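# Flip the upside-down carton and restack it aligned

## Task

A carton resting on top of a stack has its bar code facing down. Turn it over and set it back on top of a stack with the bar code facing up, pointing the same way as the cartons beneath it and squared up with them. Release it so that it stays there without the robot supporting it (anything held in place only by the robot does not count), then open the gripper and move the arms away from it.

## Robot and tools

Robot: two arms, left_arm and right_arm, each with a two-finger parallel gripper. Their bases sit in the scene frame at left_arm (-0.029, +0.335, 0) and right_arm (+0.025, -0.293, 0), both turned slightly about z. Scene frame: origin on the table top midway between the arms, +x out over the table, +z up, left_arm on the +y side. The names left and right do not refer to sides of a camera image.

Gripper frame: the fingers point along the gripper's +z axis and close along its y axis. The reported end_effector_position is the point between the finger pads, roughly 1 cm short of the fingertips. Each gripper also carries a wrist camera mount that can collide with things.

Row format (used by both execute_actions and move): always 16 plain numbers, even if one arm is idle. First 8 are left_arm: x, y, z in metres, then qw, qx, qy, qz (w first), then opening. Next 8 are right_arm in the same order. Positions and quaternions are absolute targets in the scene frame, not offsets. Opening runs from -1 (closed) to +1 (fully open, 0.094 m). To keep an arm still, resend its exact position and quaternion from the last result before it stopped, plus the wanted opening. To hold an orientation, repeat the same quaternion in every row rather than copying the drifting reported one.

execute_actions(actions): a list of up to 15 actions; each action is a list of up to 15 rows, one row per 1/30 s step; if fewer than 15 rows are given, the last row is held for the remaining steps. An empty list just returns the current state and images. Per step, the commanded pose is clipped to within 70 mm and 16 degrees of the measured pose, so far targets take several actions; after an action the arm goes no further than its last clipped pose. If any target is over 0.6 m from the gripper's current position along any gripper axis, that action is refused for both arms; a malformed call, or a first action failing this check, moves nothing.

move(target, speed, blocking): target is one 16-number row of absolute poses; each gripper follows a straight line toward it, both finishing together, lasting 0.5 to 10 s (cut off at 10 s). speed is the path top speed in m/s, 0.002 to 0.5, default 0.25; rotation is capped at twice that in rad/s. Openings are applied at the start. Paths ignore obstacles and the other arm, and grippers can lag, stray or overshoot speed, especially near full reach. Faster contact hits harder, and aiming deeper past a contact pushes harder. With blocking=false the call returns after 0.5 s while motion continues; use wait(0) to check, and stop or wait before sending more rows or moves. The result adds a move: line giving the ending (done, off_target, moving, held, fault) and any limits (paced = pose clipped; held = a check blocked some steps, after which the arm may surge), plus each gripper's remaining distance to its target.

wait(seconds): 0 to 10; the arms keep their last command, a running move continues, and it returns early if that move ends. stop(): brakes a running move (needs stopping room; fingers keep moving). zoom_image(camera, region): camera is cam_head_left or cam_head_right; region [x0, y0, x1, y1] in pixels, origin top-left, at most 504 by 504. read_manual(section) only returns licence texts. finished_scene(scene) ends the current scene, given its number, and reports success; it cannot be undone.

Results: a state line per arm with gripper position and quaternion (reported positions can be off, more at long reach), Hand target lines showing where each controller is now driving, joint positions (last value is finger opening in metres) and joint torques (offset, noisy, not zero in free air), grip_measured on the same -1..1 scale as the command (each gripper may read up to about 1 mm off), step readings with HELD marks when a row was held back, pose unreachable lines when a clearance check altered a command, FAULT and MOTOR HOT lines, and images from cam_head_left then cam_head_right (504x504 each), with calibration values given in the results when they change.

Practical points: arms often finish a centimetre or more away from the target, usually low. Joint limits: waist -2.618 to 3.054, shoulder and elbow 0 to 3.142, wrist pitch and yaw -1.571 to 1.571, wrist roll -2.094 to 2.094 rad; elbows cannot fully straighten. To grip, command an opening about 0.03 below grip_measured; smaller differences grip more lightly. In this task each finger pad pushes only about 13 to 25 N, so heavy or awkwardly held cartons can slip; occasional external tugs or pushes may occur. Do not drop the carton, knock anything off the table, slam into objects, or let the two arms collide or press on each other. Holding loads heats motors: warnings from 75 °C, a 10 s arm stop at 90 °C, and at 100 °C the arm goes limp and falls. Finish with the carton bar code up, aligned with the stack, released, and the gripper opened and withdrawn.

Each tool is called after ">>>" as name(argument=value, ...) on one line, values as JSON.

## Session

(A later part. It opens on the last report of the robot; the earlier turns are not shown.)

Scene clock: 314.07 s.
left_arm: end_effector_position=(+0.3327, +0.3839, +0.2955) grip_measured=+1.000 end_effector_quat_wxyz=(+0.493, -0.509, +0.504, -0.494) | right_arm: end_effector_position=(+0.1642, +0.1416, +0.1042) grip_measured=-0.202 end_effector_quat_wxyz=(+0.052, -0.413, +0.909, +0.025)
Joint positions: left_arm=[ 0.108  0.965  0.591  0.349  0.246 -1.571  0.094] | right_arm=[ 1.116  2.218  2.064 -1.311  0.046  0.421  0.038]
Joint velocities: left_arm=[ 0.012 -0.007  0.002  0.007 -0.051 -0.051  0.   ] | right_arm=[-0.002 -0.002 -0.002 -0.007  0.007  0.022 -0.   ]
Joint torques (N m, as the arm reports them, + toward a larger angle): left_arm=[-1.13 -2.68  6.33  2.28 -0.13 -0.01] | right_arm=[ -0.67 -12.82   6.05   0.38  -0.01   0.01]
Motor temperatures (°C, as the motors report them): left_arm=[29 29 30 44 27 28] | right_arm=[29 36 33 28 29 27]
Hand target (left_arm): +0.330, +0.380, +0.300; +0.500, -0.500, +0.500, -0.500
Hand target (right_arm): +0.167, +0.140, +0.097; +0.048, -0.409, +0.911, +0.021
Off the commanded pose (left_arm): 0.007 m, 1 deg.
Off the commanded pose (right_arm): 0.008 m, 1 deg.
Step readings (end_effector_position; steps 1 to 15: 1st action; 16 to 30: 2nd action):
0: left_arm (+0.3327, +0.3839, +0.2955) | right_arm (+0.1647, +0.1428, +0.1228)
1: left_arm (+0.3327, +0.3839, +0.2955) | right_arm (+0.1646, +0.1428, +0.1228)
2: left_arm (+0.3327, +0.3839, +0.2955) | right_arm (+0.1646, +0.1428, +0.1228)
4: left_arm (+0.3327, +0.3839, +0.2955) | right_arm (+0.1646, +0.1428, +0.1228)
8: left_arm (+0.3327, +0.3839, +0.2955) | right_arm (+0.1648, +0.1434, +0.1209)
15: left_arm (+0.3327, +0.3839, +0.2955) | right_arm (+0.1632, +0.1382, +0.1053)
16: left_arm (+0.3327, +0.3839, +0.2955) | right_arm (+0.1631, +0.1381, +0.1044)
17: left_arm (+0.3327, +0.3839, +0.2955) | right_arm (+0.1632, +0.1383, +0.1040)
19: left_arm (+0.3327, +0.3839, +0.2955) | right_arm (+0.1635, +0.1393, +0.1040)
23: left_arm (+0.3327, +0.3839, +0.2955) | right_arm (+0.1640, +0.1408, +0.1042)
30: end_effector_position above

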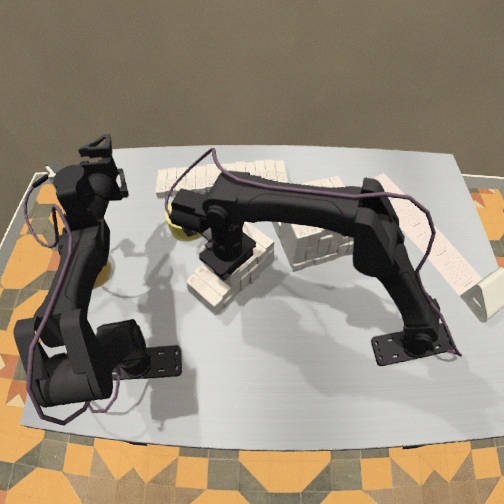

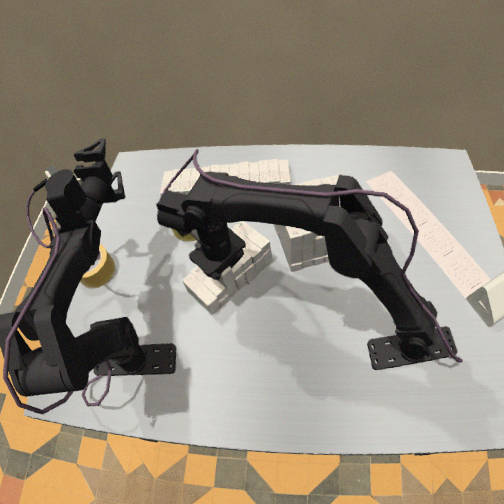

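>>> execute_actions(actions=[[[0.33,0.38,0.30,0.5,-0.5,0.5,-0.5,1, 0.1671,0.1395,0.097,0.0477,-0.4093,0.9108,0.0214,-0.24],[0.33,0.38,0.30,0.5,-0.5,0.5,-0.5,1, 0.1671,0.1395,0.097,0.0477,-0.4093,0.9108,0.0214,-0.28],[0.33,0.38,0.30,0.5,-0.5,0.5,-0.5,1, 0.1671,0.1395,0.097,0.0477,-0.4093,0.9108,0.0214,-0.31],[0.33,0.38,0.30,0.5,-0.5,0.5,-0.5,1, 0.1671,0.1395,0.097,0.0477,-0.4093,0.9108,0.0214,-0.34],[0.33,0.38,0.30,0.5,-0.5,0.5,-0.5,1, 0.1671,0.1395,0.097,0.0477,-0.4093,0.9108,0.0214,-0.36],[0.33,0.38,0.30,0.5,-0.5,0.5,-0.5,1, 0.1671,0.1395,0.097,0.0477,-0.4093,0.9108,0.0214,-0.38],[0.33,0.38,0.30,0.5,-0.5,0.5,-0.5,1, 0.1671,0.1395,0.097,0.0477,-0.4093,0.9108,0.0214,-0.40],[0.33,0.38,0.30,0.5,-0.5,0.5,-0.5,1, 0.1671,0.1395,0.097,0.0477,-0.4093,0.9108,0.0214,-0.42],[0.33,0.38,0.30,0.5,-0.5,0.5,-0.5,1, 0.1671,0.1395,0.097,0.0477,-0.4093,0.9108,0.0214,-0.44],[0.33,0.38,0.30,0.5,-0.5,0.5,-0.5,1, 0.1671,0.1395,0.097,0.0477,-0.4093,0.9108,0.0214,-0.46]]])

>>> zoom_image(camera="cam_head_right", region=[195, 235, 255, 295])

Scene clock: 332.57 s.
left_arm: end_effector_position=(+0.3327, +0.3839, +0.2955) grip_measured=+1.000 end_effector_quat_wxyz=(+0.493, -0.509, +0.504, -0.494) | right_arm: end_effector_position=(+0.1643, +0.1417, +0.1043) grip_measured=-0.400 end_effector_quat_wxyz=(+0.052, -0.413, +0.909, +0.025)
Joint positions: left_arm=[ 0.108  0.965  0.591  0.349  0.246 -1.571  0.094] | right_arm=[ 1.116  2.218  2.064 -1.311  0.046  0.421  0.028]
Joint velocities: left_arm=[-0.007  0.012 -0.017 -0.007 -0.022 -0.037  0.   ] | right_arm=[-0.012  0.012  0.002 -0.007  0.051  0.007  0.001]
Joint torques (N m, as the arm reports them, + toward a larger angle): left_arm=[-1.16 -2.66  6.44  2.27 -0.14  0.01] | right_arm=[ -0.5  -12.86   6.04   0.4    0.03   0.02]
Motor temperatures (°C, as the motors report them): left_arm=[29 29 30 44 27 28] | right_arm=[29 37 33 28 29 27]
Hand target (left_arm): +0.330, +0.380, +0.300; +0.500, -0.500, +0.500, -0.500
Hand target (right_arm): +0.167, +0.139, +0.097; +0.048, -0.409, +0.911, +0.021
Off the commanded pose (left_arm): 0.007 m, 1 deg.
Off the commanded pose (right_arm): 0.008 m, 1 deg.
Step readings (end_effector_position):
0: left_arm (+0.3327, +0.3839, +0.2955) | right_arm (+0.1642, +0.1417, +0.1043)
1: left_arm (+0.3327, +0.3839, +0.2955) | right_arm (+0.1643, +0.1417, +0.1043)
2: left_arm (+0.3327, +0.3839, +0.2955) | right_arm (+0.1643, +0.1417, +0.1043)
4: left_arm (+0.3327, +0.3839, +0.2955) | right_arm (+0.1643, +0.1417, +0.1043)
8: left_arm (+0.3327, +0.3839, +0.2955) | right_arm (+0.1643, +0.1417, +0.1043)
15: end_effector_position above

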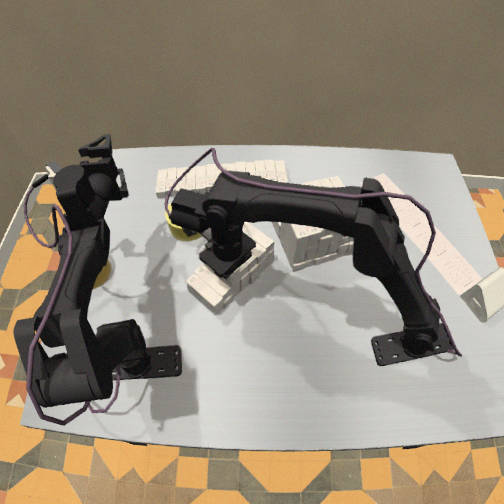

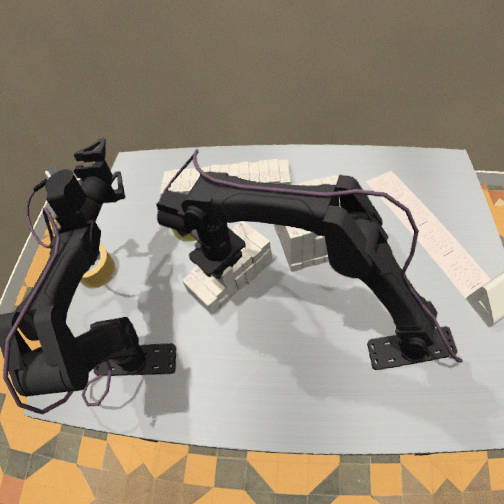

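Region (195, 235, 255, 295) of cam_head_right's 504x504 image, scaled by 8.400, with more detail than that image has.

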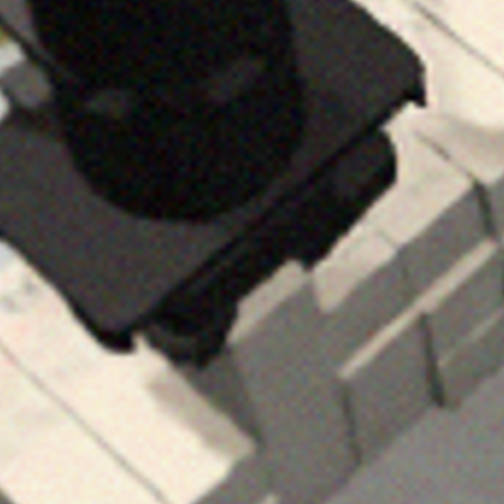

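>>> execute_actions(actions=[[[0.33,0.38,0.30,0.5,-0.5,0.5,-0.5,1, 0.1671,0.1395,0.099,0.0492,-0.4092,0.9106,0.0231,-0.46],[0.33,0.38,0.30,0.5,-0.5,0.5,-0.5,1, 0.1671,0.1395,0.102,0.0515,-0.4090,0.9104,0.0257,-0.46],[0.33,0.38,0.30,0.5,-0.5,0.5,-0.5,1, 0.1671,0.1395,0.106,0.0545,-0.4087,0.9101,0.0292,-0.46],[0.33,0.38,0.30,0.5,-0.5,0.5,-0.5,1, 0.1671,0.1395,0.110,0.0575,-0.4085,0.9098,0.0327,-0.46],[0.33,0.38,0.30,0.5,-0.5,0.5,-0.5,1, 0.1671,0.1395,0.115,0.0613,-0.4082,0.9094,0.0370,-0.46],[0.33,0.38,0.30,0.5,-0.5,0.5,-0.5,1, 0.1671,0.1395,0.120,0.0651,-0.4079,0.9090,0.0413,-0.46],[0.33,0.38,0.30,0.5,-0.5,0.5,-0.5,1, 0.1671,0.1395,0.125,0.0689,-0.4076,0.9086,0.0457,-0.46],[0.33,0.38,0.30,0.5,-0.5,0.5,-0.5,1, 0.1670,0.1393,0.130,0.0726,-0.4073,0.9082,0.0500,-0.46],[0.33,0.38,0.30,0.5,-0.5,0.5,-0.5,1, 0.1670,0.1391,0.135,0.0764,-0.4070,0.9078,0.0543,-0.46],[0.33,0.38,0.30,0.5,-0.5,0.5,-0.5,1, 0.1669,0.1389,0.140,0.0802,-0.4067,0.9074,0.0586,-0.46],[0.33,0.38,0.30,0.5,-0.5,0.5,-0.5,1, 0.1668,0.1386,0.145,0.0840,-0.4063,0.9070,0.0630,-0.46],[0.33,0.38,0.30,0.5,-0.5,0.5,-0.5,1, 0.1667,0.1383,0.150,0.0877,-0.4060,0.9066,0.0673,-0.46],[0.33,0.38,0.30,0.5,-0.5,0.5,-0.5,1, 0.1666,0.1380,0.155,0.0915,-0.4057,0.9063,0.0716,-0.46],[0.33,0.38,0.30,0.5,-0.5,0.5,-0.5,1, 0.1665,0.1378,0.159,0.0945,-0.4055,0.9059,0.0751,-0.46],[0.33,0.38,0.30,0.5,-0.5,0.5,-0.5,1, 0.1665,0.1376,0.162,0.0968,-0.4053,0.9057,0.0777,-0.46]]])

>>> move(target=[0.134,0.115,0.27,0.0308,-0.0308,0.7064,-0.7064,0.6, 0.09,0.0,0.27,0.0062,0.0062,0.7071,0.7071,-0.46], speed=0.3)

Scene clock: 384.50 s.
left_arm: end_effector_position=(+0.3327, +0.3839, +0.2955) grip_measured=+1.000 end_effector_quat_wxyz=(+0.493, -0.509, +0.504, -0.494) | right_arm: end_effector_position=(+0.1631, +0.1388, +0.1461) grip_measured=-0.400 end_effector_quat_wxyz=(+0.083, -0.410, +0.906, +0.061)
Joint positions: left_arm=[ 0.108  0.965  0.591  0.349  0.246 -1.571  0.094] | right_arm=[ 1.116  2.111  2.048 -1.307  0.044  0.421  0.028]
Joint velocities: left_arm=[-0.007  0.027  0.002  0.007 -0.007 -0.037  0.   ] | right_arm=[ 0.012 -0.408 -0.017  0.037  0.081  0.007  0.   ]
Joint torques (N m, as the arm reports them, + toward a larger angle): left_arm=[-1.13 -2.73  6.37  2.26 -0.16 -0.01] | right_arm=[ -0.56 -13.97   6.88   0.59   0.01   0.04]
Motor temperatures (°C, as the motors report them): left_arm=[29 29 30 46 26 28] | right_arm=[29 39 33 28 29 27]
Hand target (left_arm): +0.330, +0.380, +0.300; +0.500, -0.500, +0.500, -0.500
Hand target (right_arm): +0.166, +0.137, +0.162; +0.096, -0.404, +0.906, +0.077
Off the commanded pose (left_arm): 0.007 m, 1 deg.
Off the commanded pose (right_arm): 0.016 m, 3 deg.
Step readings (end_effector_position):
0: left_arm (+0.3327, +0.3839, +0.2955) | right_arm (+0.1643, +0.1417, +0.1043)
1: left_arm (+0.3327, +0.3839, +0.2955) | right_arm (+0.1643, +0.1417, +0.1043)
2: left_arm (+0.3327, +0.3839, +0.2955) | right_arm (+0.1643, +0.1417, +0.1043)
4: left_arm (+0.3327, +0.3839, +0.2955) | right_arm (+0.1643, +0.1417, +0.1043)
8: left_arm (+0.3327, +0.3839, +0.2955) | right_arm (+0.1640, +0.1414, +0.1091)
15: end_effector_position above

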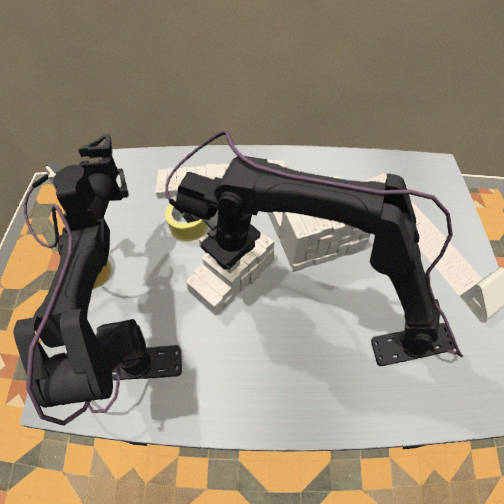

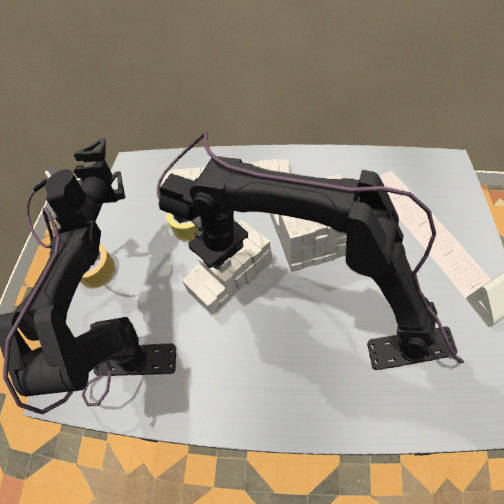

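Scene clock: 387.93 s.
left_arm: end_effector_position=(+0.1352, +0.1196, +0.2702) grip_measured=+0.601 end_effector_quat_wxyz=(+0.039, -0.037, +0.703, -0.709) | right_arm: end_effector_position=(+0.0939, -0.0020, +0.2720) grip_measured=-0.400 end_effector_quat_wxyz=(-0.002, +0.021, +0.715, +0.699)
Joint positions: left_arm=[-0.408  0.77   0.39   0.402  1.198 -1.589  0.075] | right_arm=[ 0.883  0.636  0.405  0.205 -0.503  1.59   0.028]
Joint velocities: left_arm=[ 0.017 -0.007 -0.002  0.007 -0.051  0.051 -0.001] | right_arm=[-0.007  0.007  0.002  0.007  0.007 -0.037  0.001]
Joint torques (N m, as the arm reports them, + toward a larger angle): left_arm=[-1.09  0.5   6.6   1.86  0.05 -0.01] | right_arm=[ 0.98 -1.84  7.72  1.69  0.1  -0.02]
Motor temperatures (°C, as the motors report them): left_arm=[29 29 30 46 26 28] | right_arm=[29 38 33 29 29 27]
Hand target (left_arm): +0.132, +0.117, +0.269; +0.035, -0.028, +0.703, -0.710
Hand target (right_arm): +0.090, -0.005, +0.275; +0.002, +0.014, +0.707, +0.708
Off the commanded pose (left_arm): 0.005 m, 1 deg.
Off the commanded pose (right_arm): 0.005 m, 2 deg.
move: done

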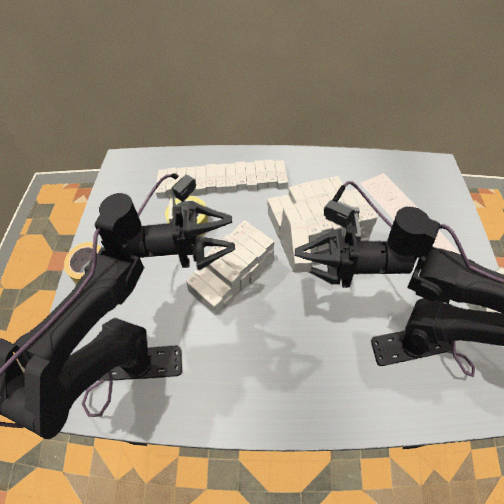

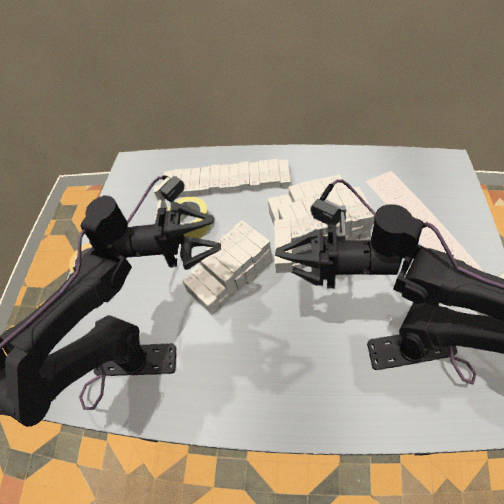

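>>> zoom_image(camera="cam_head_left", region=[190, 180, 350, 310])

>>> zoom_image(camera="cam_head_right", region=[175, 180, 335, 310])

>>> zoom_image(camera="cam_head_left", region=[265, 200, 345, 290])

>>> zoom_image(camera="cam_head_right", region=[250, 200, 330, 290])

Region (190, 180, 350, 310) of cam_head_left's 504x504 image, scaled by 3.150, with more detail than that image has; it fills the top 410 rows of this view, and the rest is white.

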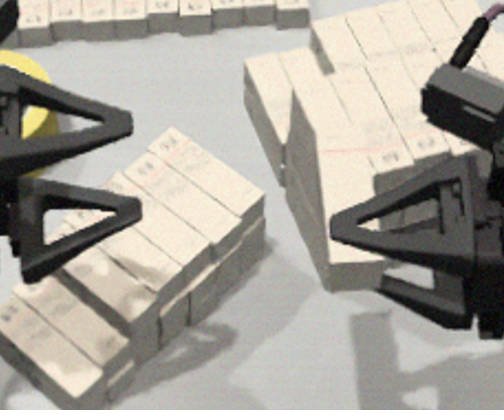

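Region (175, 180, 335, 310) of cam_head_right's 504x504 image, scaled by 3.150, with more detail than that image has; it fills the top 410 rows of this view, and the rest is white.

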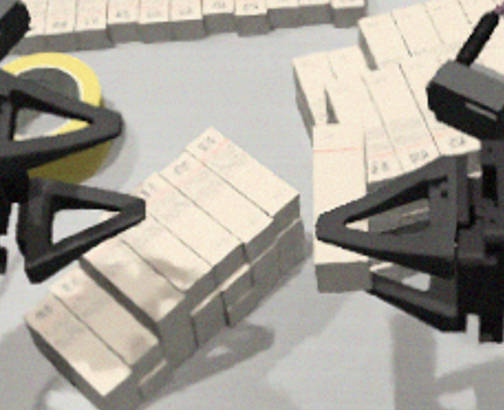

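Region (265, 200, 345, 290) of cam_head_left's 504x504 image, scaled by 5.600, with more detail than that image has.

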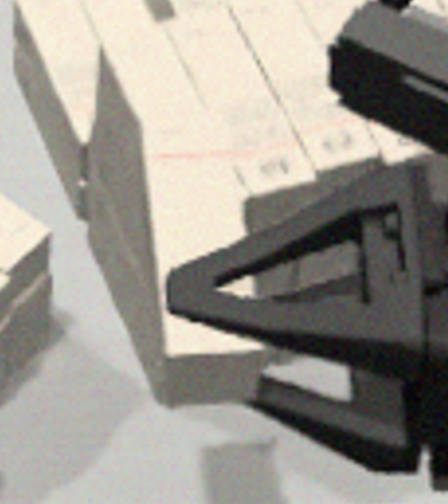

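Region (250, 200, 330, 290) of cam_head_right's 504x504 image, scaled by 5.600, with more detail than that image has.

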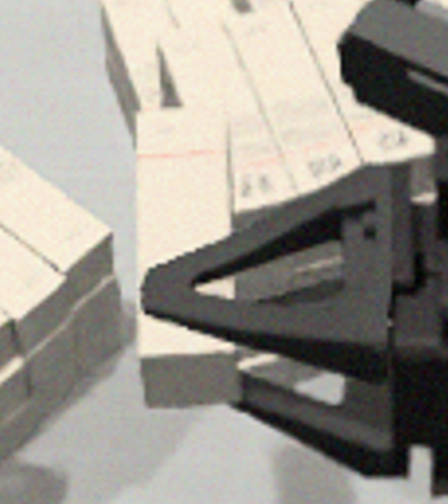

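>>> move(target=[0.141,0.004,0.262,0.0185,-0.0185,0.7069,-0.7069,1, 0.09,0.0,0.27,0.0062,0.0062,0.7071,0.7071,-0.46], speed=0.12)

>>> zoom_image(camera="cam_head_left", region=[250, 190, 350, 290])

>>> zoom_image(camera="cam_head_right", region=[232, 190, 332, 290])

Scene clock: 459.23 s.
left_arm: end_effector_position=(+0.1403, +0.0096, +0.2491) grip_measured=+1.000 end_effector_quat_wxyz=(+0.004, -0.034, +0.716, -0.697) | right_arm: end_effector_position=(+0.0917, -0.0011, +0.2746) grip_measured=-0.400 end_effector_quat_wxyz=(+0.003, +0.012, +0.706, +0.708)
Joint positions: left_arm=[-0.892  1.176  0.506  0.63   0.768 -1.585  0.094] | right_arm=[ 0.896  0.636  0.39   0.247 -0.494  1.585  0.028]
Joint velocities: left_arm=[-0.007 -0.012 -0.007 -0.037 -0.037 -0.007  0.   ] | right_arm=[ 0.002  0.002  0.002 -0.022  0.051 -0.022  0.001]
Joint torques (N m, as the arm reports them, + toward a larger angle): left_arm=[-1.12 -2.15  9.52  2.1  -0.1   0.11] | right_arm=[ 0.96  0.81  8.    1.72  0.08 -0.12]
Motor temperatures (°C, as the motors report them): left_arm=[29 28 30 44 26 28] | right_arm=[29 32 34 37 29 27]
Hand target (left_arm): +0.141, +0.005, +0.263; +0.018, -0.019, +0.706, -0.708
Hand target (right_arm): +0.090, -0.000, +0.270; +0.006, +0.006, +0.707, +0.707
Off the commanded pose (left_arm): 0.014 m, 3 deg.
Off the commanded pose (right_arm): 0.005 m, 1 deg.
move: off_target (left_arm)

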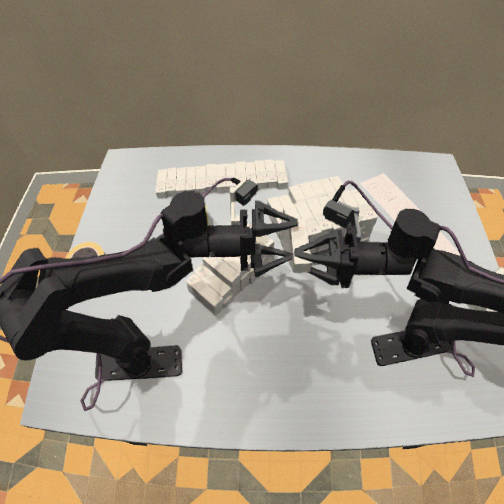

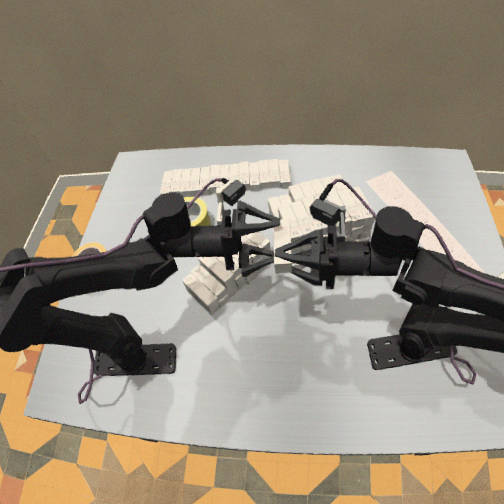

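Region (250, 190, 350, 290) of cam_head_left's 504x504 image, scaled by 5.040, with more detail than that image has.

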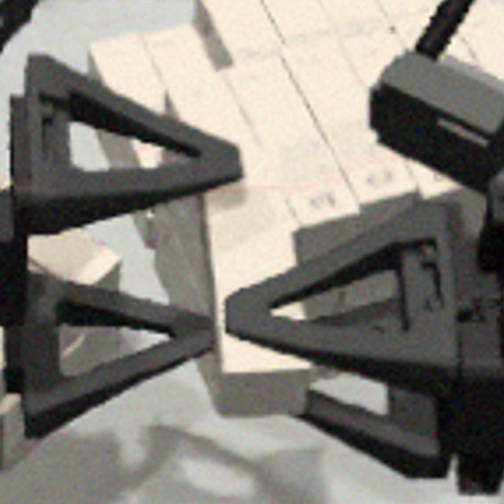

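Region (232, 190, 332, 290) of cam_head_right's 504x504 image, scaled by 5.040, with more detail than that image has.

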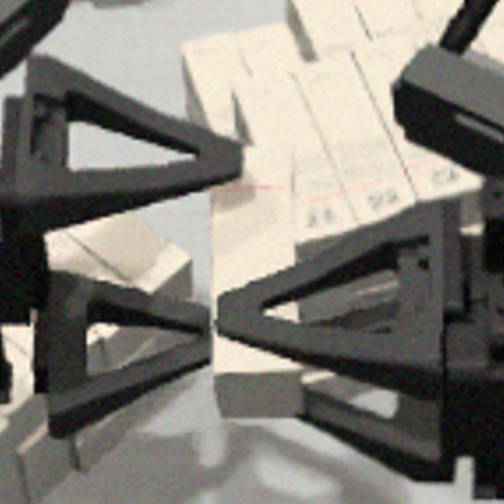

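>>> move(target=[0.131,-0.003,0.286,0.0185,-0.0185,0.7069,-0.7069,1, 0.09,0.0,0.27,0.0062,0.0062,0.7071,0.7071,-0.46], speed=0.08)

Scene clock: 483.70 s.
left_arm: end_effector_position=(+0.1334, -0.0016, +0.2730) grip_measured=+1.000 end_effector_quat_wxyz=(+0.009, -0.028, +0.713, -0.701) | right_arm: end_effector_position=(+0.0917, -0.0011, +0.2746) grip_measured=-0.400 end_effector_quat_wxyz=(+0.003, +0.012, +0.706, +0.708)
Joint positions: left_arm=[-0.95   1.15   0.579  0.548  0.71  -1.582  0.094] | right_arm=[ 0.896  0.636  0.39   0.247 -0.494  1.584  0.028]
Joint velocities: left_arm=[ 0.002 -0.012  0.012  0.007 -0.022 -0.007  0.   ] | right_arm=[ 0.002  0.012  0.007  0.022 -0.037  0.037 -0.   ]
Joint torques (N m, as the arm reports them, + toward a larger angle): left_arm=[-1.11 -3.74  9.5   1.71 -0.14  0.17] | right_arm=[ 0.78  0.84  8.18  1.77  0.09 -0.15]
Motor temperatures (°C, as the motors report them): left_arm=[29 28 32 46 26 28] | right_arm=[29 32 34 38 29 27]
Hand target (left_arm): +0.131, -0.002, +0.286; +0.019, -0.018, +0.706, -0.707
Hand target (right_arm): +0.090, -0.000, +0.270; +0.006, +0.006, +0.707, +0.707
Off the commanded pose (left_arm): 0.013 m, 2 deg.
Off the commanded pose (right_arm): 0.005 m, 1 deg.
move: off_target (left_arm)

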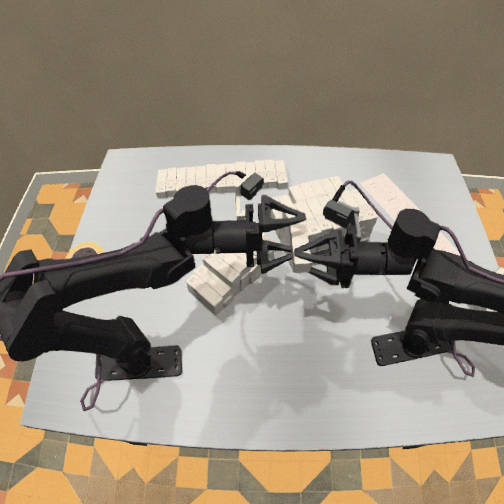

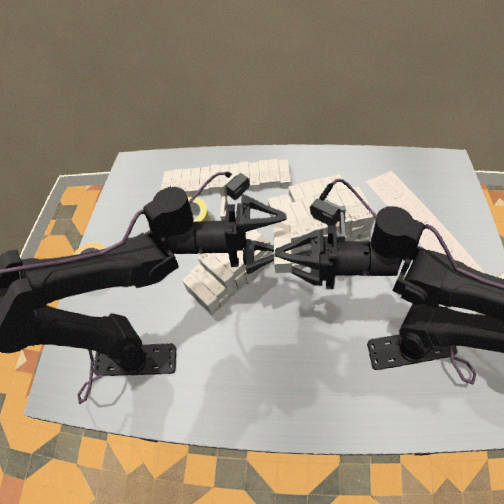

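Next, the left gripper closes partway so I can check its alignment on the carton.

>>> execute_actions(actions=[[[0.131,-0.003,0.286,0.0185,-0.0185,0.7069,-0.7069,0.6, 0.09,0.0,0.27,0.0062,0.0062,0.7071,0.7071,-0.46],[0.131,-0.003,0.286,0.0185,-0.0185,0.7069,-0.7069,0.4, 0.09,0.0,0.27,0.0062,0.0062,0.7071,0.7071,-0.46],[0.131,-0.003,0.286,0.0185,-0.0185,0.7069,-0.7069,0.3, 0.09,0.0,0.27,0.0062,0.0062,0.7071,0.7071,-0.46],[0.131,-0.003,0.286,0.0185,-0.0185,0.7069,-0.7069,0.2, 0.09,0.0,0.27,0.0062,0.0062,0.7071,0.7071,-0.46],[0.131,-0.003,0.286,0.0185,-0.0185,0.7069,-0.7069,0.1, 0.09,0.0,0.27,0.0062,0.0062,0.7071,0.7071,-0.46],[0.131,-0.003,0.286,0.0185,-0.0185,0.7069,-0.7069,0.0, 0.09,0.0,0.27,0.0062,0.0062,0.7071,0.7071,-0.46]]])

>>> zoom_image(camera="cam_head_left", region=[260, 200, 340, 280])

>>> zoom_image(camera="cam_head_right", region=[242, 200, 322, 280])

Scene clock: 499.63 s.
left_arm: end_effector_position=(+0.1336, -0.0016, +0.2726) grip_measured=+0.001 end_effector_quat_wxyz=(+0.009, -0.029, +0.713, -0.700) | right_arm: end_effector_position=(+0.0917, -0.0011, +0.2746) grip_measured=-0.400 end_effector_quat_wxyz=(+0.003, +0.012, +0.706, +0.708)
Joint positions: left_arm=[-0.95   1.15   0.579  0.546  0.709 -1.582  0.047] | right_arm=[ 0.896  0.636  0.39   0.247 -0.494  1.584  0.028]
Joint velocities: left_arm=[-0.002 -0.027  0.017  0.022  0.037 -0.022  0.001] | right_arm=[-0.002 -0.002  0.007 -0.007 -0.066  0.037  0.001]
Joint torques (N m, as the arm reports them, + toward a larger angle): left_arm=[-1.03 -3.74  9.51  1.75 -0.12  0.13] | right_arm=[ 0.99  0.65  8.03  1.72  0.07 -0.08]
Motor temperatures (°C, as the motors report them): left_arm=[29 29 32 45 26 28] | right_arm=[29 31 34 39 29 27]
Hand target (left_arm): +0.131, -0.003, +0.286; +0.019, -0.018, +0.707, -0.707
Hand target (right_arm): +0.090, -0.000, +0.270; +0.006, +0.006, +0.707, +0.707
Off the commanded pose (left_arm): 0.014 m, 2 deg.
Off the commanded pose (right_arm): 0.005 m, 1 deg.
Step readings (end_effector_position):
0: left_arm (+0.1336, -0.0016, +0.2726) | right_arm (+0.0917, -0.0011, +0.2746)
1: left_arm (+0.1336, -0.0016, +0.2726) | right_arm (+0.0917, -0.0011, +0.2746)
2: left_arm (+0.1336, -0.0016, +0.2726) | right_arm (+0.0917, -0.0011, +0.2746)
4: left_arm (+0.1336, -0.0016, +0.2726) | right_arm (+0.0917, -0.0011, +0.2746)
8: left_arm (+0.1336, -0.0016, +0.2726) | right_arm (+0.0917, -0.0011, +0.2746)
15: end_effector_position above

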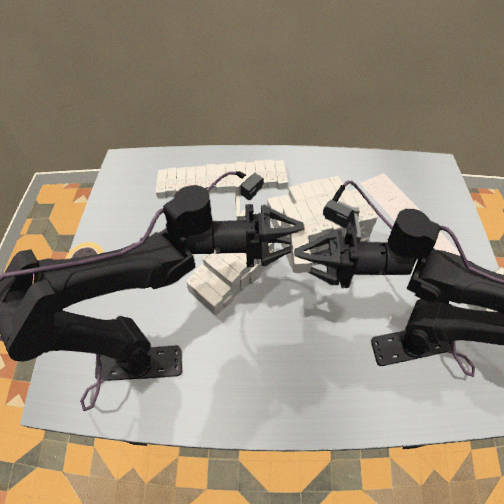

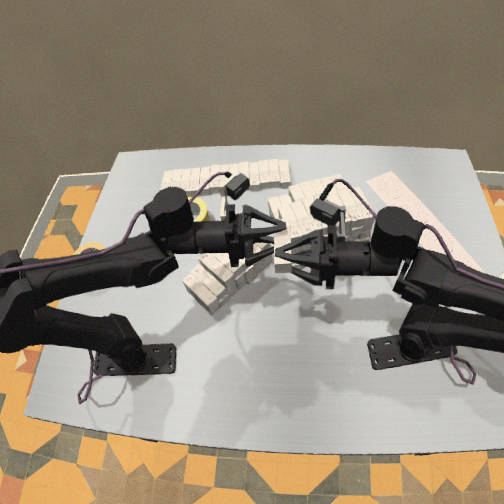

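Region (260, 200, 340, 280) of cam_head_left's 504x504 image, scaled by 6.300, with more detail than that image has.

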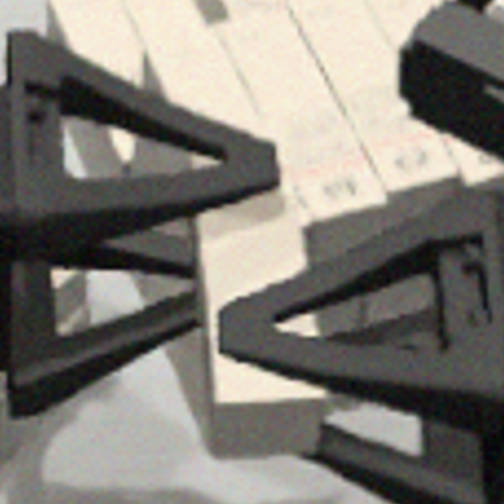

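Region (242, 200, 322, 280) of cam_head_right's 504x504 image, scaled by 6.300, with more detail than that image has.

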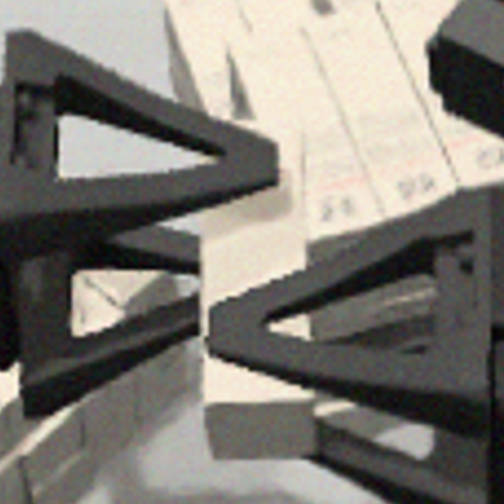

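>>> execute_actions(actions=[[[0.131,-0.003,0.286,0.0185,-0.0185,0.7069,-0.7069,-0.04, 0.09,0.0,0.27,0.0062,0.0062,0.7071,0.7071,-0.46],[0.131,-0.003,0.286,0.0185,-0.0185,0.7069,-0.7069,-0.08, 0.09,0.0,0.27,0.0062,0.0062,0.7071,0.7071,-0.46],[0.131,-0.003,0.286,0.0185,-0.0185,0.7069,-0.7069,-0.12, 0.09,0.0,0.27,0.0062,0.0062,0.7071,0.7071,-0.46],[0.131,-0.003,0.286,0.0185,-0.0185,0.7069,-0.7069,-0.15, 0.09,0.0,0.27,0.0062,0.0062,0.7071,0.7071,-0.46],[0.131,-0.003,0.286,0.0185,-0.0185,0.7069,-0.7069,-0.18, 0.09,0.0,0.27,0.0062,0.0062,0.7071,0.7071,-0.46],[0.131,-0.003,0.286,0.0185,-0.0185,0.7069,-0.7069,-0.21, 0.09,0.0,0.27,0.0062,0.0062,0.7071,0.7071,-0.46],[0.131,-0.003,0.286,0.0185,-0.0185,0.7069,-0.7069,-0.24, 0.09,0.0,0.27,0.0062,0.0062,0.7071,0.7071,-0.46]]])

>>> zoom_image(camera="cam_head_right", region=[242, 200, 322, 280])

Scene clock: 511.50 s.
left_arm: end_effector_position=(+0.1336, -0.0016, +0.2716) grip_measured=-0.239 end_effector_quat_wxyz=(+0.008, -0.030, +0.714, -0.699) | right_arm: end_effector_position=(+0.0918, -0.0011, +0.2758) grip_measured=-0.400 end_effector_quat_wxyz=(+0.004, +0.011, +0.705, +0.709)
Joint positions: left_arm=[-0.95   1.15   0.579  0.541  0.709 -1.581  0.036] | right_arm=[ 0.896  0.636  0.39   0.253 -0.494  1.584  0.028]
Joint velocities: left_arm=[-0.012  0.017  0.002  0.022 -0.007 -0.051 -0.001] | right_arm=[-0.012 -0.012  0.002 -0.037 -0.066 -0.022 -0.   ]
Joint torques (N m, as the arm reports them, + toward a larger angle): left_arm=[-1.   -3.7   9.49  1.76 -0.12  0.11] | right_arm=[ 0.75  0.86  8.09  1.68  0.06 -0.07]
Motor temperatures (°C, as the motors report them): left_arm=[29 29 32 44 26 28] | right_arm=[29 31 34 40 29 27]
Hand target (left_arm): +0.131, -0.003, +0.286; +0.019, -0.019, +0.707, -0.707
Hand target (right_arm): +0.090, -0.000, +0.270; +0.006, +0.006, +0.707, +0.707
Off the commanded pose (left_arm): 0.015 m, 2 deg.
Off the commanded pose (right_arm): 0.006 m, 1 deg.
Step readings (end_effector_position):
0: left_arm (+0.1336, -0.0016, +0.2726) | right_arm (+0.0917, -0.0011, +0.2746)
1: left_arm (+0.1336, -0.0016, +0.2726) | right_arm (+0.0917, -0.0011, +0.2746)
2: left_arm (+0.1336, -0.0016, +0.2726) | right_arm (+0.0918, -0.0011, +0.2746)
4: left_arm (+0.1336, -0.0016, +0.2726) | right_arm (+0.0918, -0.0011, +0.2746)
8: left_arm (+0.1336, -0.0016, +0.2716) | right_arm (+0.0918, -0.0011, +0.2758)
15: end_effector_position above

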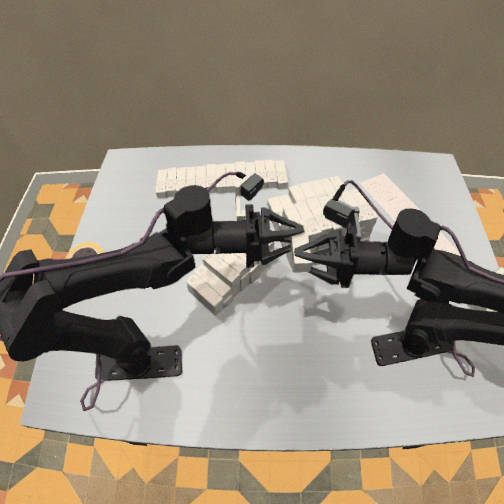

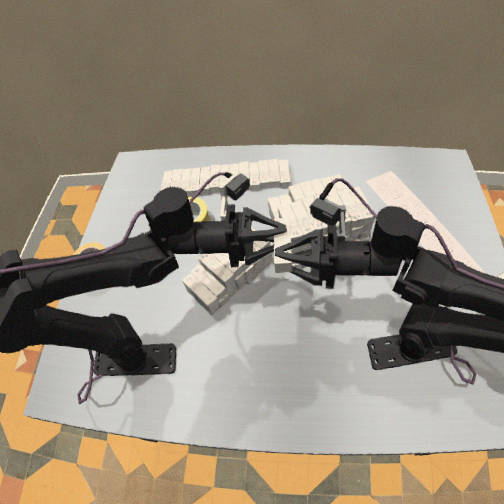

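Region (242, 200, 322, 280) of cam_head_right's 504x504 image, scaled by 6.300, with more detail than that image has.

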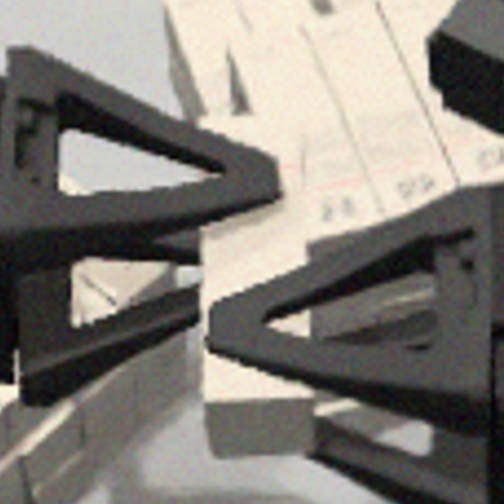

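>>> execute_actions(actions=[[[0.131,-0.003,0.286,0.0185,-0.0185,0.7069,-0.7069,-0.26, 0.09,0.0,0.27,0.0062,0.0062,0.7071,0.7071,-0.46],[0.131,-0.003,0.286,0.0185,-0.0185,0.7069,-0.7069,-0.28, 0.09,0.0,0.27,0.0062,0.0062,0.7071,0.7071,-0.46],[0.131,-0.003,0.286,0.0185,-0.0185,0.7069,-0.7069,-0.30, 0.09,0.0,0.27,0.0062,0.0062,0.7071,0.7071,-0.46],[0.131,-0.003,0.286,0.0185,-0.0185,0.7069,-0.7069,-0.32, 0.09,0.0,0.27,0.0062,0.0062,0.7071,0.7071,-0.46],[0.131,-0.003,0.286,0.0185,-0.0185,0.7069,-0.7069,-0.34, 0.09,0.0,0.27,0.0062,0.0062,0.7071,0.7071,-0.46],[0.131,-0.003,0.286,0.0185,-0.0185,0.7069,-0.7069,-0.36, 0.09,0.0,0.27,0.0062,0.0062,0.7071,0.7071,-0.46],[0.131,-0.003,0.286,0.0185,-0.0185,0.7069,-0.7069,-0.38, 0.09,0.0,0.27,0.0062,0.0062,0.7071,0.7071,-0.46],[0.131,-0.003,0.286,0.0185,-0.0185,0.7069,-0.7069,-0.40, 0.09,0.0,0.27,0.0062,0.0062,0.7071,0.7071,-0.46],[0.131,-0.003,0.286,0.0185,-0.0185,0.7069,-0.7069,-0.42, 0.09,0.0,0.27,0.0062,0.0062,0.7071,0.7071,-0.46],[0.131,-0.003,0.286,0.0185,-0.0185,0.7069,-0.7069,-0.44, 0.09,0.0,0.27,0.0062,0.0062,0.7071,0.7071,-0.46],[0.131,-0.003,0.286,0.0185,-0.0185,0.7069,-0.7069,-0.47, 0.09,0.0,0.27,0.0062,0.0062,0.7071,0.7071,-0.46]]])

>>> zoom_image(camera="cam_head_right", region=[242, 200, 322, 280])

Scene clock: 535.63 s.
left_arm: end_effector_position=(+0.1336, -0.0015, +0.2705) grip_measured=-0.386 end_effector_quat_wxyz=(+0.009, -0.030, +0.716, -0.698) | right_arm: end_effector_position=(+0.0918, -0.0011, +0.2775) grip_measured=-0.400 end_effector_quat_wxyz=(+0.006, +0.009, +0.702, +0.712)
Joint positions: left_arm=[-0.95   1.15   0.579  0.536  0.708 -1.577  0.029] | right_arm=[ 0.896  0.636  0.39   0.26  -0.494  1.583  0.028]
Joint velocities: left_arm=[ 0.002 -0.042 -0.017  0.095 -0.007 -0.022  0.   ] | right_arm=[ 0.012  0.002 -0.007  0.066 -0.007 -0.022 -0.001]
Joint torques (N m, as the arm reports them, + toward a larger angle): left_arm=[-1.04 -3.73  9.56  1.83 -0.13  0.07] | right_arm=[ 0.56  0.84  8.12  1.6   0.07 -0.13]
Motor temperatures (°C, as the motors report them): left_arm=[29 29 33 44 26 28] | right_arm=[29 31 34 40 29 27]
Hand target (left_arm): +0.131, -0.003, +0.286; +0.019, -0.019, +0.707, -0.707
Hand target (right_arm): +0.090, -0.000, +0.270; +0.006, +0.006, +0.707, +0.707
Off the commanded pose (left_arm): 0.016 m, 2 deg.
Off the commanded pose (right_arm): 0.008 m, 1 deg.
Step readings (end_effector_position):
0: left_arm (+0.1336, -0.0016, +0.2716) | right_arm (+0.0918, -0.0011, +0.2758)
1: left_arm (+0.1336, -0.0016, +0.2715) | right_arm (+0.0918, -0.0011, +0.2760)
2: left_arm (+0.1336, -0.0016, +0.2713) | right_arm (+0.0918, -0.0011, +0.2761)
4: left_arm (+0.1336, -0.0016, +0.2709) | right_arm (+0.0918, -0.0011, +0.2766)
8: left_arm (+0.1336, -0.0016, +0.2705) | right_arm (+0.0918, -0.0011, +0.2773)
15: end_effector_position above

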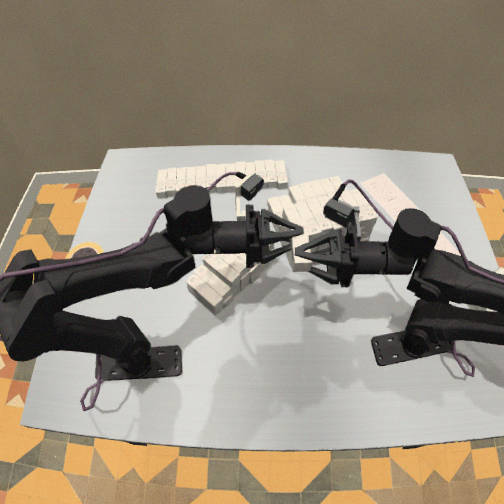

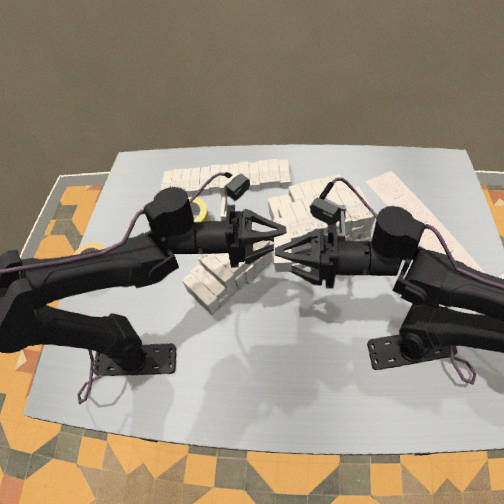

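Region (242, 200, 322, 280) of cam_head_right's 504x504 image, scaled by 6.300, with more detail than that image has.

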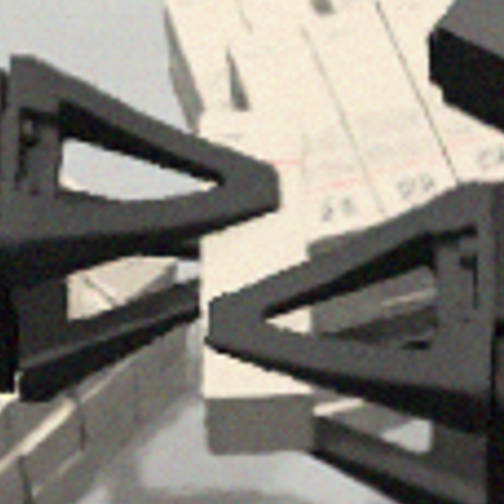

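>>> execute_actions(actions=[[[0.131,-0.003,0.286,0.0185,-0.0185,0.7069,-0.7069,-0.47, 0.09,0.0,0.27,0.0062,0.0062,0.7071,0.7071,-0.38],[0.131,-0.003,0.286,0.0185,-0.0185,0.7069,-0.7069,-0.47, 0.09,0.0,0.27,0.0062,0.0062,0.7071,0.7071,-0.3],[0.131,-0.003,0.286,0.0185,-0.0185,0.7069,-0.7069,-0.47, 0.09,0.0,0.27,0.0062,0.0062,0.7071,0.7071,-0.1],[0.131,-0.003,0.286,0.0185,-0.0185,0.7069,-0.7069,-0.47, 0.09,0.0,0.27,0.0062,0.0062,0.7071,0.7071,0.1],[0.131,-0.003,0.286,0.0185,-0.0185,0.7069,-0.7069,-0.47, 0.09,0.0,0.27,0.0062,0.0062,0.7071,0.7071,0.3],[0.131,-0.003,0.286,0.0185,-0.0185,0.7069,-0.7069,-0.47, 0.09,0.0,0.27,0.0062,0.0062,0.7071,0.7071,0.5],[0.131,-0.003,0.286,0.0185,-0.0185,0.7069,-0.7069,-0.47, 0.09,0.0,0.27,0.0062,0.0062,0.7071,0.7071,0.7],[0.131,-0.003,0.286,0.0185,-0.0185,0.7069,-0.7069,-0.47, 0.09,-0.005,0.27,0.0062,0.0062,0.7071,0.7071,0.7],[0.131,-0.003,0.286,0.0185,-0.0185,0.7069,-0.7069,-0.47, 0.09,-0.011,0.27,0.0062,0.0062,0.7071,0.7071,0.7],[0.131,-0.003,0.286,0.0185,-0.0185,0.7069,-0.7069,-0.47, 0.09,-0.017,0.27,0.0062,0.0062,0.7071,0.7071,0.7],[0.131,-0.003,0.286,0.0185,-0.0185,0.7069,-0.7069,-0.47, 0.09,-0.023,0.27,0.0062,0.0062,0.7071,0.7071,0.7],[0.131,-0.003,0.286,0.0185,-0.0185,0.7069,-0.7069,-0.47, 0.09,-0.029,0.27,0.0062,0.0062,0.7071,0.7071,0.7],[0.131,-0.003,0.286,0.0185,-0.0185,0.7069,-0.7069,-0.47, 0.09,-0.035,0.27,0.0062,0.0062,0.7071,0.7071,0.7],[0.131,-0.003,0.286,0.0185,-0.0185,0.7069,-0.7069,-0.47, 0.09,-0.040,0.27,0.0062,0.0062,0.7071,0.7071,0.7],[0.131,-0.003,0.286,0.0185,-0.0185,0.7069,-0.7069,-0.47, 0.09,-0.045,0.27,0.0062,0.0062,0.7071,0.7071,0.7]]])

>>> zoom_image(camera="cam_head_left", region=[185, 240, 265, 320])

>>> zoom_image(camera="cam_head_right", region=[180, 240, 260, 320])

Scene clock: 563.53 s.
left_arm: end_effector_position=(+0.1336, -0.0015, +0.2702) grip_measured=-0.398 end_effector_quat_wxyz=(+0.009, -0.030, +0.716, -0.697) | right_arm: end_effector_position=(+0.0973, -0.0268, +0.2827) grip_measured=+0.698 end_effector_quat_wxyz=(+0.025, +0.014, +0.693, +0.721)
Joint positions: left_arm=[-0.95   1.15   0.579  0.534  0.708 -1.576  0.028] | right_arm=[ 0.783  0.494  0.367  0.174 -0.572  1.583  0.08 ]
Joint velocities: left_arm=[ 0.007 -0.012 -0.007 -0.007  0.007  0.022 -0.   ] | right_arm=[-0.735 -0.847 -0.076 -0.623 -0.505  0.007 -0.001]
Joint torques (N m, as the arm reports them, + toward a larger angle): left_arm=[-1.09 -3.68  9.43  1.84 -0.14  0.05] | right_arm=[-0.26 -0.59  7.66  1.49 -0.05 -0.07]
Motor temperatures (°C, as the motors report them): left_arm=[29 29 33 44 26 28] | right_arm=[29 31 34 41 29 27]
Hand target (left_arm): +0.131, -0.003, +0.286; +0.019, -0.019, +0.707, -0.707
Hand target (right_arm): +0.090, -0.038, +0.270; +0.010, +0.009, +0.704, +0.710
Off the commanded pose (left_arm): 0.016 m, 2 deg.
Off the commanded pose (right_arm): 0.023 m, 3 deg.
Step readings (end_effector_position):
0: left_arm (+0.1336, -0.0015, +0.2705) | right_arm (+0.0918, -0.0011, +0.2775)
1: left_arm (+0.1336, -0.0015, +0.2705) | right_arm (+0.0918, -0.0011, +0.2775)
2: left_arm (+0.1336, -0.0015, +0.2704) | right_arm (+0.0918, -0.0011, +0.2778)
4: left_arm (+0.1336, -0.0015, +0.2702) | right_arm (+0.0918, -0.0011, +0.2779)
8: left_arm (+0.1336, -0.0015, +0.2702) | right_arm (+0.0917, -0.0011, +0.2778)
15: end_effector_position above

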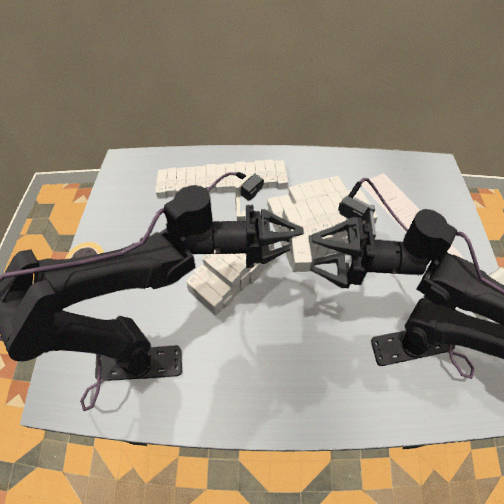

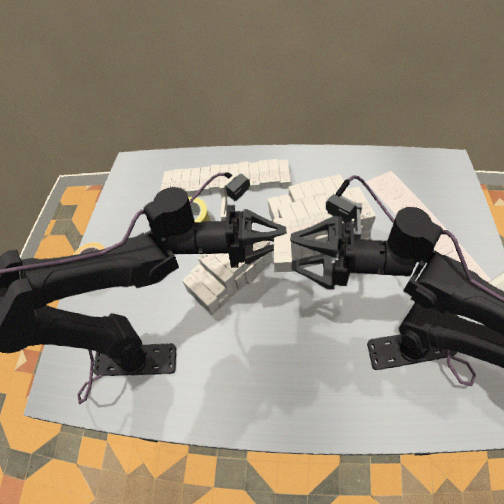

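Region (185, 240, 265, 320) of cam_head_left's 504x504 image, scaled by 6.300, with more detail than that image has.

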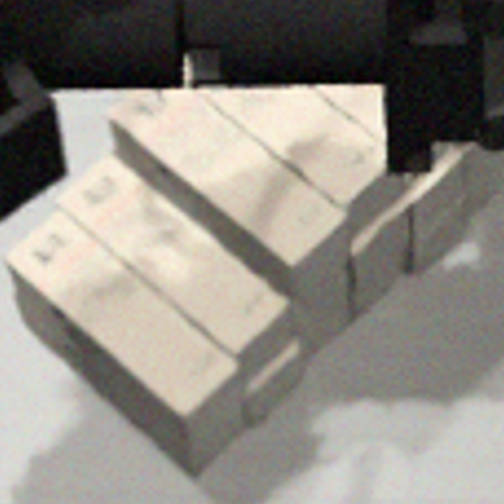

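Region (180, 240, 260, 320) of cam_head_right's 504x504 image, scaled by 6.300, with more detail than that image has.

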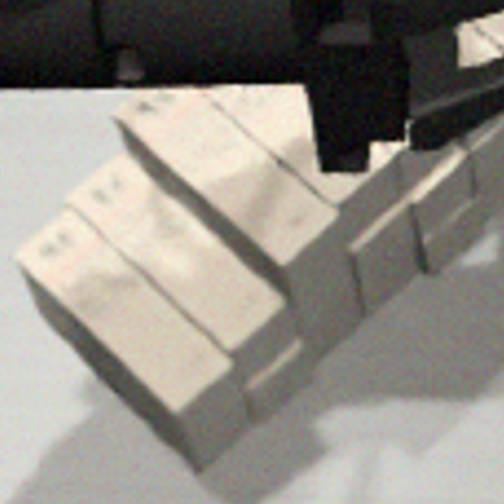

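>>> move(target=[0.190,0.165,0.145,0,-0.4099,0.9121,0,-0.47, 0.12,-0.06,0.28,0.0616,0.0616,0.7044,0.7044,0.7], speed=0.35)

>>> zoom_image(camera="cam_head_left", region=[185, 225, 265, 305])

>>> zoom_image(camera="cam_head_right", region=[180, 225, 260, 305])

Scene clock: 589.77 s.
left_arm: end_effector_position=(+0.1859, +0.1594, +0.1366) grip_measured=-0.398 end_effector_quat_wxyz=(-0.019, -0.403, +0.915, -0.001) | right_arm: end_effector_position=(+0.1230, -0.0549, +0.2635) grip_measured=+0.698 end_effector_quat_wxyz=(+0.048, +0.073, +0.716, +0.693)
Joint positions: left_arm=[-0.809  1.609  1.378 -1.356  0.034 -1.497  0.028] | right_arm=[ 0.573  0.39   0.365 -0.02  -0.667  1.577  0.08 ]
Joint velocities: left_arm=[ 0.002 -0.007 -0.012  0.007 -0.037 -0.037  0.   ] | right_arm=[-0.002 -0.012 -0.012  0.037 -0.007 -0.007 -0.001]
Joint torques (N m, as the arm reports them, + toward a larger angle): left_arm=[ 1.04 -5.33  8.89  0.1  -0.16 -0.08] | right_arm=[-0.71 -0.51 11.76  1.44 -0.11 -0.05]
Motor temperatures (°C, as the motors report them): left_arm=[29 29 33 44 26 28] | right_arm=[29 31 35 40 29 27]
Hand target (left_arm): +0.190, +0.163, +0.145; -0.010, -0.411, +0.912, -0.001
Hand target (right_arm): +0.120, -0.060, +0.279; +0.063, +0.060, +0.705, +0.703
Off the commanded pose (left_arm): 0.011 m, 2 deg.
Off the commanded pose (right_arm): 0.018 m, 3 deg.
move: off_target (left_arm, right_arm)

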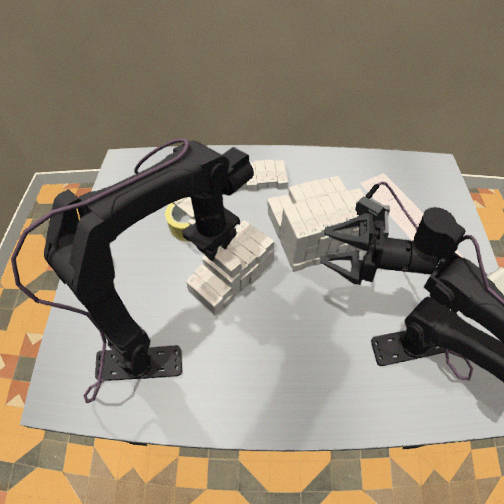

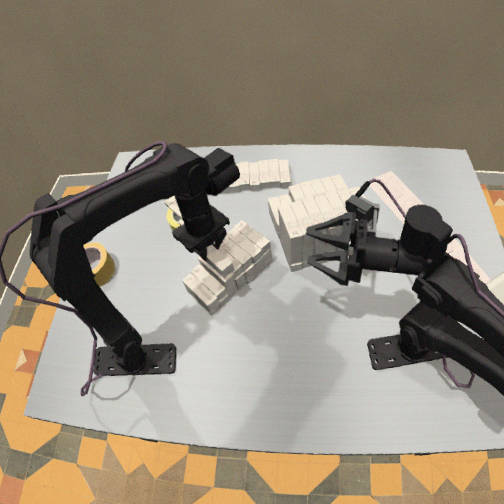

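Region (185, 225, 265, 305) of cam_head_left's 504x504 image, scaled by 6.300, with more detail than that image has.

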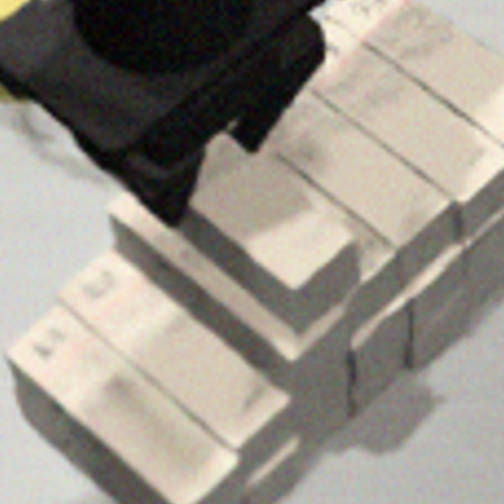

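Region (180, 225, 260, 305) of cam_head_right's 504x504 image, scaled by 6.300, with more detail than that image has.

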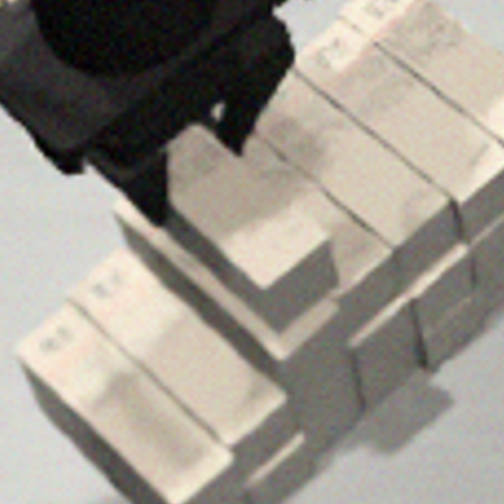

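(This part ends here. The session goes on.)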